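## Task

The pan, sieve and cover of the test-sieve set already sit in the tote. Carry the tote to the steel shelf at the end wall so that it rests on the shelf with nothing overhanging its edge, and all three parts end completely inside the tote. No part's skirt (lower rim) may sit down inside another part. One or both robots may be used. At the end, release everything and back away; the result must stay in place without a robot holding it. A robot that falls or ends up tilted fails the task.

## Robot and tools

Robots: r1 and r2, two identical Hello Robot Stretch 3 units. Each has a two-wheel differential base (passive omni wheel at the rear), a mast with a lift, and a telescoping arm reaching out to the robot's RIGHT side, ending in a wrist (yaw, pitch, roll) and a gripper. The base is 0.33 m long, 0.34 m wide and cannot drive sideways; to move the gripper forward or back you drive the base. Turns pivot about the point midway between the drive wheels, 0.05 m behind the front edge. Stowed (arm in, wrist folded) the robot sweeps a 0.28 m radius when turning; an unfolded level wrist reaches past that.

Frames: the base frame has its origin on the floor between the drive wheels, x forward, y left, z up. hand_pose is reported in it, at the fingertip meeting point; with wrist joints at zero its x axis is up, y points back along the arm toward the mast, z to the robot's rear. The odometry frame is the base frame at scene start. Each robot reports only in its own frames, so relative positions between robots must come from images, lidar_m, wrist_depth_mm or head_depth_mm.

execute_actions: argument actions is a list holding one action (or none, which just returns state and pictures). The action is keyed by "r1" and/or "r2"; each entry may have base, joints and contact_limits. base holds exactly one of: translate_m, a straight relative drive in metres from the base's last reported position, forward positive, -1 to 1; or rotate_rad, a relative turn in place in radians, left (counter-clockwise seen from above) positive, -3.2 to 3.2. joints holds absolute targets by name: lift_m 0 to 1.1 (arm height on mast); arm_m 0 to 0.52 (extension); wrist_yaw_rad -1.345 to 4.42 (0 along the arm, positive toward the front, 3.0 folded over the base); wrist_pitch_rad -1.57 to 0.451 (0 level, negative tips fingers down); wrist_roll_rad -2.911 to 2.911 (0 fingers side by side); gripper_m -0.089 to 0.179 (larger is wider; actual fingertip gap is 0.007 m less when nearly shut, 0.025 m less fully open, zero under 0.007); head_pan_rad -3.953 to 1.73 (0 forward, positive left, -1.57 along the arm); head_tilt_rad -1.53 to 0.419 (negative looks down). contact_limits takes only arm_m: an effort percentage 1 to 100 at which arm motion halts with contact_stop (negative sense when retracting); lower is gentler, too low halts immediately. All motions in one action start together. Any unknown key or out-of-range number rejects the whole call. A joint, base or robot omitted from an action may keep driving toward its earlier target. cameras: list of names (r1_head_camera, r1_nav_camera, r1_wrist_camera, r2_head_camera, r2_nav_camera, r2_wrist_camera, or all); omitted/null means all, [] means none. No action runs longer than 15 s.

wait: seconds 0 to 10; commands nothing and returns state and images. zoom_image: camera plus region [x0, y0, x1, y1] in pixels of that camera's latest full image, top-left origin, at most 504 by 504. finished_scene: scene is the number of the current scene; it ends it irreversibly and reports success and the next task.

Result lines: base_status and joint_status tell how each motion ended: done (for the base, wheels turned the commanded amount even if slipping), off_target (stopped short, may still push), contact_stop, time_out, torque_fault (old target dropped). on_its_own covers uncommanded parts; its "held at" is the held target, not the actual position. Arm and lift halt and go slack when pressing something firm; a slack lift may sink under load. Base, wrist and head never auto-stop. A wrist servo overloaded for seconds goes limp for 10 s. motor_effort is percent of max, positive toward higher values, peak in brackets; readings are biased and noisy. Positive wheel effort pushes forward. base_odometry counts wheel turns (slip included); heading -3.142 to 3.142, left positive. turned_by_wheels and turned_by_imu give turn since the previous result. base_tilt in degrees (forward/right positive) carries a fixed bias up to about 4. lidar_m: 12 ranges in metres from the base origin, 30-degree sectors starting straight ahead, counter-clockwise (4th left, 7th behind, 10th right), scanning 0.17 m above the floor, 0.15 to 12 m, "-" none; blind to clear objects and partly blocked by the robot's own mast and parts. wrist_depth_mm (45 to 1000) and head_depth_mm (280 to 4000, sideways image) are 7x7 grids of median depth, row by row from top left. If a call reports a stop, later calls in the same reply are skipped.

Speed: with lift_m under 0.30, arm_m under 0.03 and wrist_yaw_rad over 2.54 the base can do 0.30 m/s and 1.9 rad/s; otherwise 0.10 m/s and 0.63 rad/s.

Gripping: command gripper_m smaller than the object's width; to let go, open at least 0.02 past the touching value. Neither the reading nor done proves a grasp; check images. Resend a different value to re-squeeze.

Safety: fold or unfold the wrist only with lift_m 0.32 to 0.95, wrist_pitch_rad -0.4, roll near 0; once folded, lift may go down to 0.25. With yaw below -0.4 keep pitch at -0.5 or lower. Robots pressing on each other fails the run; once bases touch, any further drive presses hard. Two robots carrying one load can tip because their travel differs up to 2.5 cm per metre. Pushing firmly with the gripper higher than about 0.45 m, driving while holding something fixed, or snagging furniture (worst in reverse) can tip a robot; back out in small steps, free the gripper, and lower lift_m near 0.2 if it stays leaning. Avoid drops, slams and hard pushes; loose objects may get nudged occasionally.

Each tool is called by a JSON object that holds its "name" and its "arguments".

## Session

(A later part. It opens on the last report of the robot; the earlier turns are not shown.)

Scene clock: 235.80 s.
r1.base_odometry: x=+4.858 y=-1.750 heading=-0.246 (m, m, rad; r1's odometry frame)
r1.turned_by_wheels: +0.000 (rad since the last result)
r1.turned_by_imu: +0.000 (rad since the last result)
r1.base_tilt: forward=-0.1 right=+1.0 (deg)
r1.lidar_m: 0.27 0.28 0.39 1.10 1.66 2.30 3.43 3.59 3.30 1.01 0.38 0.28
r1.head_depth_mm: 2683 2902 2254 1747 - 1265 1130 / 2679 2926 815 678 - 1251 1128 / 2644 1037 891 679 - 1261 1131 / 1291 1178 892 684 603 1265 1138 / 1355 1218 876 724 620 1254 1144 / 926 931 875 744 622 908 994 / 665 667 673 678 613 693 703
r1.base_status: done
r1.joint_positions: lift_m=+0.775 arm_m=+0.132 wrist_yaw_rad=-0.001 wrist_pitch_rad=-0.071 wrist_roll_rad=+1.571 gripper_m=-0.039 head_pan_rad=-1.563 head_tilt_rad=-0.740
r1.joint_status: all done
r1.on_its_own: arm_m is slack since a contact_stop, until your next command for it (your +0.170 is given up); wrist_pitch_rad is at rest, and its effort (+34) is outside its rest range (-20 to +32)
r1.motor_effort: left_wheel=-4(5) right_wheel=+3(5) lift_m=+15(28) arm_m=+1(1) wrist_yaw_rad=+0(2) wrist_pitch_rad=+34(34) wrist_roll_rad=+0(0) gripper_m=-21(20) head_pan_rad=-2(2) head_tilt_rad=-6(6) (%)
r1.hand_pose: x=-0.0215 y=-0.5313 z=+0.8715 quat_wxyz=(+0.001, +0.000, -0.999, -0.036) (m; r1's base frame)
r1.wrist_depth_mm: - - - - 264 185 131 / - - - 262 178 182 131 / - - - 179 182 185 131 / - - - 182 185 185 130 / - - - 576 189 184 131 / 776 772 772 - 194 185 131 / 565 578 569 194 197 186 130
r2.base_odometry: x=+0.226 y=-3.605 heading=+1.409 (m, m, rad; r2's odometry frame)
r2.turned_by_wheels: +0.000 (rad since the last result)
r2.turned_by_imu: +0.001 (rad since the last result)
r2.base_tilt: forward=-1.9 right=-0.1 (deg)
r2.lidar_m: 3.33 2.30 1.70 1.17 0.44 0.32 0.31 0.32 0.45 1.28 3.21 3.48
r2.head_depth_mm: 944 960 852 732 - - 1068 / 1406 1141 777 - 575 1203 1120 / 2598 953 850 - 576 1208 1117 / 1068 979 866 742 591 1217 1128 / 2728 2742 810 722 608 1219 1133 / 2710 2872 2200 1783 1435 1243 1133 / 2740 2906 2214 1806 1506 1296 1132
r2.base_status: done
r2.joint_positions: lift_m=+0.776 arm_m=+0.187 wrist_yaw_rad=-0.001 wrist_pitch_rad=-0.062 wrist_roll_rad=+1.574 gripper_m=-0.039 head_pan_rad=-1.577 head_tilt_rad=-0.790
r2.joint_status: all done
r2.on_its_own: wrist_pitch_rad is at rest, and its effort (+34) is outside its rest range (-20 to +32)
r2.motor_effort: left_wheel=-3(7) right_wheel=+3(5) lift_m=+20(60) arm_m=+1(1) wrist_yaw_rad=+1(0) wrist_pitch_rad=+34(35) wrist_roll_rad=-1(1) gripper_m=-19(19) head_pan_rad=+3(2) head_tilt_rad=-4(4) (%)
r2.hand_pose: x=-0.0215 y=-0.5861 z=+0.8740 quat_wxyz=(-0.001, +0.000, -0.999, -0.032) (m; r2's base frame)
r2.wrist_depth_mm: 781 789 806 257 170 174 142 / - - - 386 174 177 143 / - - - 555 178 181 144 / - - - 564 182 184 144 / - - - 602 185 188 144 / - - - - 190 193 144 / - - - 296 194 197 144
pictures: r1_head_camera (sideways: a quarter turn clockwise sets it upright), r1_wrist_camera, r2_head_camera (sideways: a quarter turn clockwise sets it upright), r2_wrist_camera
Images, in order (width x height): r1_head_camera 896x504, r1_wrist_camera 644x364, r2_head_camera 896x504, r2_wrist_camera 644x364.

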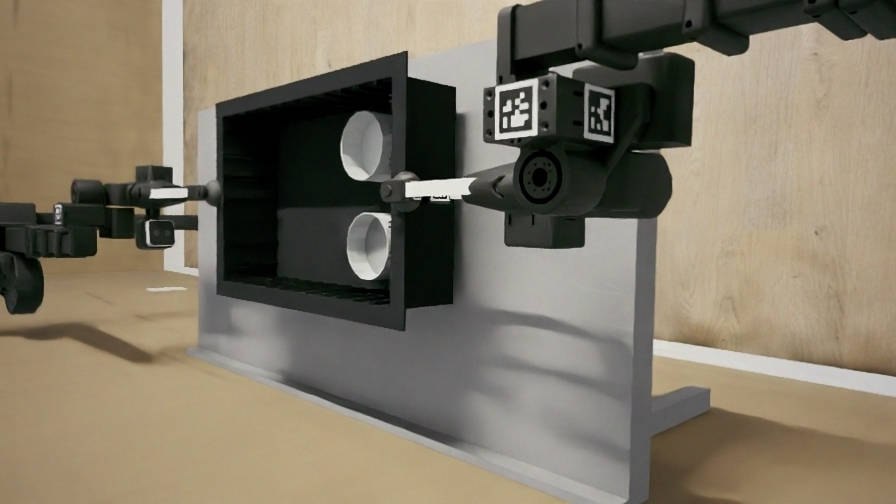

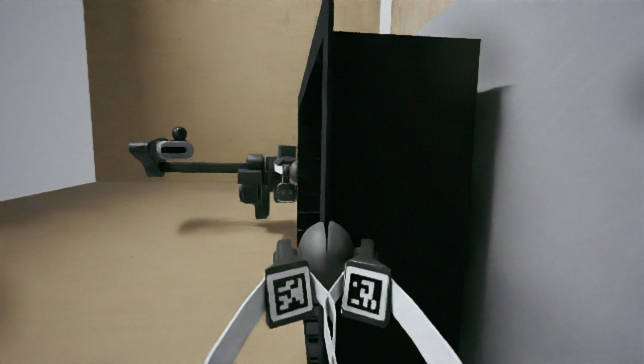

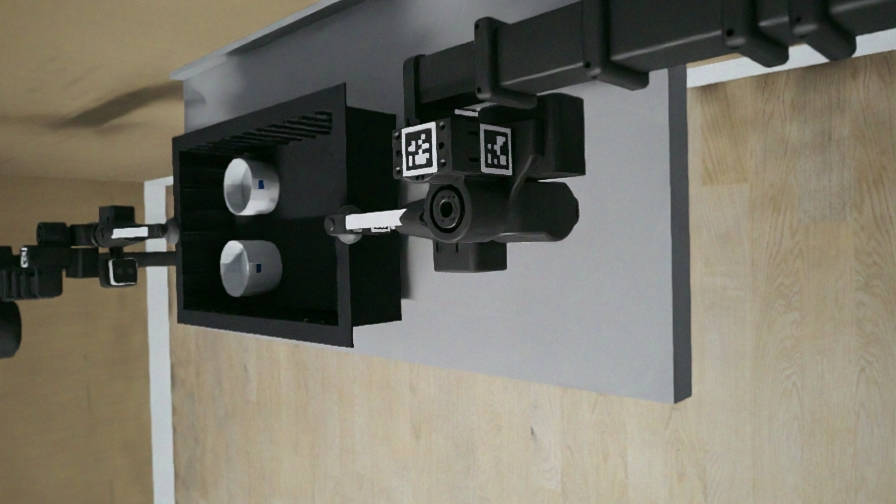

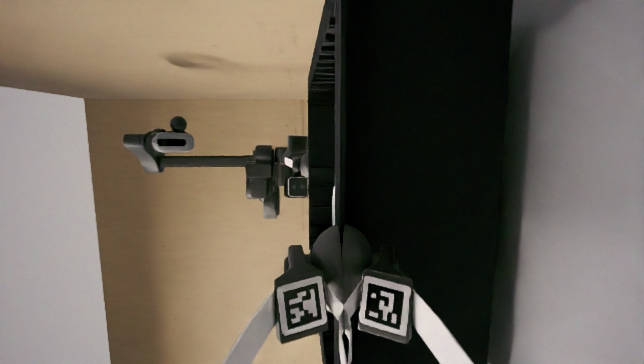

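{"name": "execute_actions", "arguments": {"actions": [{"r1":{"joints":{"lift_m":0.746}},"r2":{"joints":{"lift_m":0.746}}}], "cameras": []}}

{"name": "execute_actions", "arguments": {"actions": [{"r1":{"joints":{"gripper_m":0.05}},"r2":{"joints":{"gripper_m":0.05}}}], "cameras": []}}

{"name": "execute_actions", "arguments": {"actions": [{"r1":{"joints":{"arm_m":0.0}},"r2":{"joints":{"arm_m":0.0}}}], "cameras": ["r2_head_camera","r1_head_camera"]}}

Scene clock: 242.67 s.
r1.base_odometry: x=+4.858 y=-1.750 heading=-0.246 (m, m, rad; r1's odometry frame)
r1.turned_by_wheels: +0.000 (rad since the last result)
r1.turned_by_imu: +0.000 (rad since the last result)
r1.base_tilt: forward=-0.1 right=+0.9 (deg)
r1.lidar_m: 0.27 0.28 0.39 1.10 1.66 2.29 3.42 3.60 3.29 1.01 0.38 0.28
r1.head_depth_mm: 2699 2913 2224 1731 - - 1122 / 2732 2906 834 694 - 1240 1132 / 2671 1072 921 700 - 1246 1132 / 1308 1183 913 701 619 1267 1134 / 1356 1217 902 721 619 1250 1142 / 923 934 873 747 620 907 994 / 666 668 674 680 609 690 703
r1.base_status: not commanded
r1.joint_positions: lift_m=+0.746 arm_m=+0.130 wrist_yaw_rad=-0.001 wrist_pitch_rad=-0.043 wrist_roll_rad=+1.571 gripper_m=-0.039 head_pan_rad=-1.563 head_tilt_rad=-0.740
r1.joint_status: all done
r1.on_its_own: arm_m is slack since a contact_stop, until your next command for it (your +0.170 is given up)
r1.motor_effort: left_wheel=-4(3) right_wheel=+2(3) lift_m=+13(11) arm_m=+2(5) wrist_yaw_rad=+0(0) wrist_pitch_rad=+20(34) wrist_roll_rad=+0(0) gripper_m=-19(21) head_pan_rad=-3(3) head_tilt_rad=-6(6) (%)
r1.hand_pose: x=-0.0216 y=-0.5301 z=+0.8498 quat_wxyz=(+0.001, +0.000, -1.000, -0.022) (m; r1's base frame)
r1.wrist_depth_mm: - - - - 225 154 107 / - - - 175 177 154 107 / - - - 179 181 154 107 / - - - 182 184 154 107 / - - - 186 188 154 107 / 775 766 789 - 191 154 107 / 571 571 573 193 195 153 107
r2.base_odometry: x=+0.226 y=-3.605 heading=+1.409 (m, m, rad; r2's odometry frame)
r2.turned_by_wheels: +0.000 (rad since the last result)
r2.turned_by_imu: +0.001 (rad since the last result)
r2.base_tilt: forward=-1.9 right=-0.1 (deg)
r2.lidar_m: 3.36 2.30 1.70 1.16 0.44 0.32 0.31 0.32 0.45 1.28 3.23 3.50
r2.head_depth_mm: 940 955 849 721 613 - - / 1405 1147 810 752 - 1204 1118 / 2570 1006 882 743 576 1206 1128 / 1102 998 883 739 592 1210 1128 / 2715 2714 841 723 607 1213 1130 / 2740 2894 2189 1778 1426 1240 1133 / 2751 2875 2209 1773 1503 1295 1136
r2.base_status: not commanded
r2.joint_positions: lift_m=+0.747 arm_m=+0.187 wrist_yaw_rad=-0.001 wrist_pitch_rad=-0.031 wrist_roll_rad=+1.574 gripper_m=-0.039 head_pan_rad=-1.577 head_tilt_rad=-0.790
r2.joint_status: all done
r2.motor_effort: left_wheel=-2(2) right_wheel=+3(3) lift_m=+17(20) arm_m=+3(3) wrist_yaw_rad=+0(1) wrist_pitch_rad=+17(34) wrist_roll_rad=-1(1) gripper_m=-16(18) head_pan_rad=+3(3) head_tilt_rad=-4(5) (%)
r2.hand_pose: x=-0.0215 y=-0.5870 z=+0.8533 quat_wxyz=(-0.001, +0.000, -1.000, -0.016) (m; r2's base frame)
r2.wrist_depth_mm: 787 782 787 270 169 169 118 / - - - 384 172 172 119 / - - - 553 176 175 119 / - - - 571 179 175 119 / - - - - 184 175 119 / - - - - 188 176 119 / - - - 323 192 176 119
pictures: none
No camera images: the call's "cameras" was empty. Leave "cameras" out to get every camera's image.

Scene clock: 244.10 s.
r1.base_odometry: x=+4.858 y=-1.750 heading=-0.246 (m, m, rad; r1's odometry frame)
r1.turned_by_wheels: +0.000 (rad since the last result)
r1.turned_by_imu: +0.000 (rad since the last result)
r1.base_tilt: forward=-0.1 right=+0.9 (deg)
r1.lidar_m: 0.27 0.28 0.39 1.11 1.66 2.29 3.42 3.58 3.28 1.01 0.38 0.28
r1.head_depth_mm: 2718 2896 2233 1736 - - 1125 / 2720 2939 834 696 - 1243 1130 / 2671 1073 920 697 - 1256 1127 / 1308 1178 912 701 615 1276 1133 / 1351 1218 901 722 619 1251 1136 / 923 934 872 747 622 908 999 / 664 670 675 677 613 690 700
r1.base_status: not commanded
r1.joint_positions: lift_m=+0.746 arm_m=+0.129 wrist_yaw_rad=-0.001 wrist_pitch_rad=+0.006 wrist_roll_rad=+1.571 gripper_m=+0.050 head_pan_rad=-1.563 head_tilt_rad=-0.740
r1.joint_status: all done
r1.on_its_own: arm_m is slack since a contact_stop, until your next command for it (your +0.170 is given up)
r1.motor_effort: left_wheel=-4(4) right_wheel=+2(2) lift_m=+13(13) arm_m=+2(2) wrist_yaw_rad=+0(2) wrist_pitch_rad=-3(20) wrist_roll_rad=+0(1) gripper_m=+5(83) head_pan_rad=-1(2) head_tilt_rad=-6(7) (%)
r1.hand_pose: x=-0.0216 y=-0.5306 z=+0.8621 quat_wxyz=(+0.001, +0.000, -1.000, +0.002) (m; r1's base frame)
r1.wrist_depth_mm: - - - - 269 173 119 / - - - - 174 174 119 / - - - 557 177 174 119 / - - - 561 181 175 118 / - - - 572 184 174 118 / 759 780 - 692 188 173 118 / 569 580 544 538 193 172 118
r2.base_odometry: x=+0.226 y=-3.605 heading=+1.409 (m, m, rad; r2's odometry frame)
r2.turned_by_wheels: +0.000 (rad since the last result)
r2.turned_by_imu: +0.000 (rad since the last result)
r2.base_tilt: forward=-1.9 right=-0.1 (deg)
r2.lidar_m: 3.36 2.30 1.70 1.17 0.44 0.32 0.31 0.32 0.45 1.28 3.23 3.48
r2.head_depth_mm: 943 959 849 717 612 - - / 1406 1147 813 753 - 1208 1131 / 2594 1001 877 746 576 1207 1123 / 1102 1001 897 741 591 1213 1125 / 2707 2770 844 724 606 1220 1128 / 2754 2877 2185 1780 1430 1234 1135 / 2730 2901 2243 1797 1502 1294 1134
r2.base_status: not commanded
r2.joint_positions: lift_m=+0.747 arm_m=+0.187 wrist_yaw_rad=-0.001 wrist_pitch_rad=+0.010 wrist_roll_rad=+1.574 gripper_m=+0.050 head_pan_rad=-1.577 head_tilt_rad=-0.790
r2.joint_status: all done
r2.motor_effort: left_wheel=-3(3) right_wheel=+3(3) lift_m=+17(17) arm_m=+3(3) wrist_yaw_rad=+1(1) wrist_pitch_rad=-6(17) wrist_roll_rad=-1(1) gripper_m=+7(95) head_pan_rad=+3(3) head_tilt_rad=-4(4) (%)
r2.hand_pose: x=-0.0215 y=-0.5881 z=+0.8637 quat_wxyz=(-0.001, +0.000, -1.000, +0.005) (m; r2's base frame)
r2.wrist_depth_mm: 791 799 799 715 166 165 131 / - - - - 169 169 131 / - - - 816 173 172 131 / - - - 600 176 175 131 / - - - - 179 179 131 / - - - - 184 183 131 / - - - - 189 184 130
pictures: none
No camera images: the call's "cameras" was empty. Leave "cameras" out to get every camera's image.

Scene clock: 246.70 s.
r1.base_odometry: x=+4.858 y=-1.750 heading=-0.246 (m, m, rad; r1's odometry frame)
r1.turned_by_wheels: +0.000 (rad since the last result)
r1.turned_by_imu: +0.000 (rad since the last result)
r1.base_tilt: forward=-0.1 right=+0.9 (deg)
r1.lidar_m: 0.27 0.28 0.39 1.10 1.66 2.30 3.41 3.59 3.29 1.01 0.38 0.28
r1.head_depth_mm: 2688 2901 2221 1725 627 1283 - / 2725 2912 834 694 614 1309 - / 2601 1169 918 696 615 - - / 1304 1534 915 700 616 1274 1134 / 1354 1219 901 721 620 1252 1140 / 927 934 870 746 621 910 997 / 666 670 673 676 612 689 699
r1.base_status: not commanded
r1.joint_positions: lift_m=+0.746 arm_m=+0.003 wrist_yaw_rad=-0.001 wrist_pitch_rad=-0.015 wrist_roll_rad=+1.571 gripper_m=+0.050 head_pan_rad=-1.563 head_tilt_rad=-0.741
r1.joint_status: all done
joint sent to its limit — the command would take r1.arm_m past its lower limit, so that joint was sent only as far as its limit.
r1.motor_effort: left_wheel=-3(4) right_wheel=+1(2) lift_m=+13(13) arm_m=-2(2) wrist_yaw_rad=+0(1) wrist_pitch_rad=+7(8) wrist_roll_rad=+1(0) gripper_m=+0(5) head_pan_rad=-4(3) head_tilt_rad=-5(6) (%)
r1.hand_pose: x=-0.0215 y=-0.4036 z=+0.8568 quat_wxyz=(+0.001, +0.000, -1.000, -0.008) (m; r1's base frame)
r1.wrist_depth_mm: - - - - - 166 114 / - - - - 299 166 114 / - - - 305 303 165 114 / - - - 311 305 165 113 / - - - 317 270 165 113 / 778 781 - 323 243 164 113 / 568 569 550 550 300 154 113
r2.base_odometry: x=+0.226 y=-3.605 heading=+1.409 (m, m, rad; r2's odometry frame)
r2.turned_by_wheels: +0.000 (rad since the last result)
r2.turned_by_imu: +0.001 (rad since the last result)
r2.base_tilt: forward=-1.9 right=-0.1 (deg)
r2.lidar_m: 3.35 2.30 1.69 1.17 0.44 0.32 0.31 0.32 0.45 1.28 3.24 3.48
r2.head_depth_mm: 942 956 852 711 598 549 - / 1404 1139 797 715 600 - - / 2625 1001 876 736 609 - - / 1181 1000 883 720 604 1205 1128 / 2699 2762 845 722 608 1215 1134 / 2729 2887 2209 1795 1430 1247 1128 / 2699 2921 2192 1800 1497 1295 1128
r2.base_status: not commanded
r2.joint_positions: lift_m=+0.747 arm_m=+0.002 wrist_yaw_rad=-0.001 wrist_pitch_rad=-0.018 wrist_roll_rad=+1.574 gripper_m=+0.050 head_pan_rad=-1.577 head_tilt_rad=-0.790
r2.joint_status: all done
joint sent to its limit — the command would take r2.arm_m past its lower limit, so that joint was sent only as far as its limit.
r2.motor_effort: left_wheel=-3(3) right_wheel=+2(3) lift_m=+17(18) arm_m=-2(4) wrist_yaw_rad=+1(1) wrist_pitch_rad=+10(11) wrist_roll_rad=-1(1) gripper_m=+2(7) head_pan_rad=+3(3) head_tilt_rad=-4(4) (%)
r2.hand_pose: x=-0.0215 y=-0.4031 z=+0.8565 quat_wxyz=(-0.001, +0.000, -1.000, -0.009) (m; r2's base frame)
r2.wrist_depth_mm: 775 777 784 760 350 181 122 / - - - - 349 182 123 / - - - 731 351 182 123 / - - - 750 355 182 123 / - - - 604 311 182 123 / - - - - - 183 123 / - - - - - 171 123
pictures: r1_head_camera (sideways: a quarter turn clockwise sets it upright), r2_head_camera (sideways: a quarter turn clockwise sets it upright)
Images, in order (width x height): r1_head_camera 896x504, r2_head_camera 896x504.

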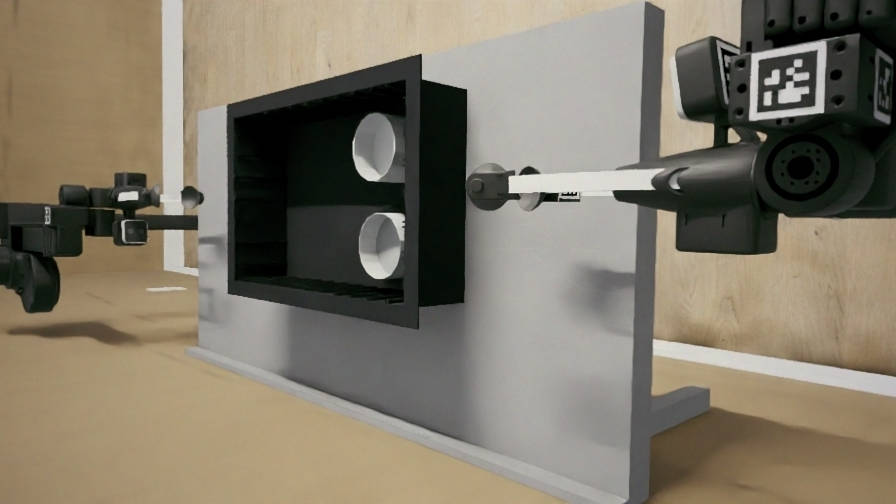

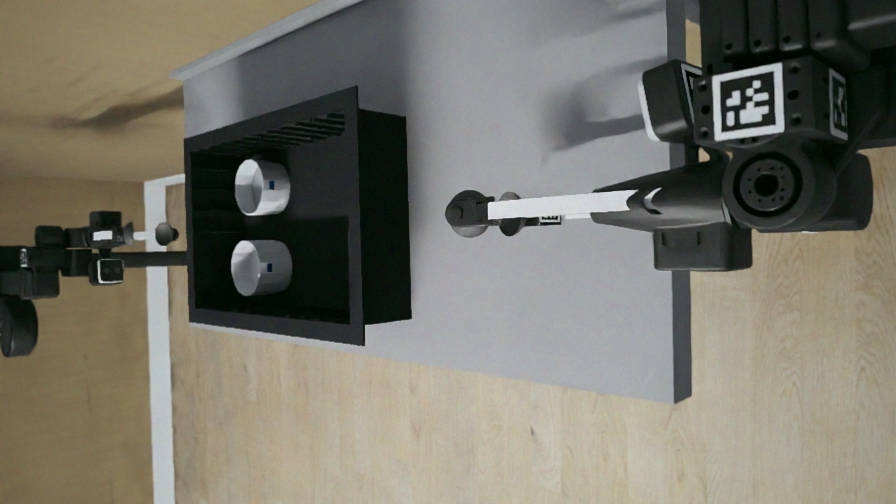

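{"name": "finished_scene", "arguments": {"scene": 1}}

The scene is finished: the task was done.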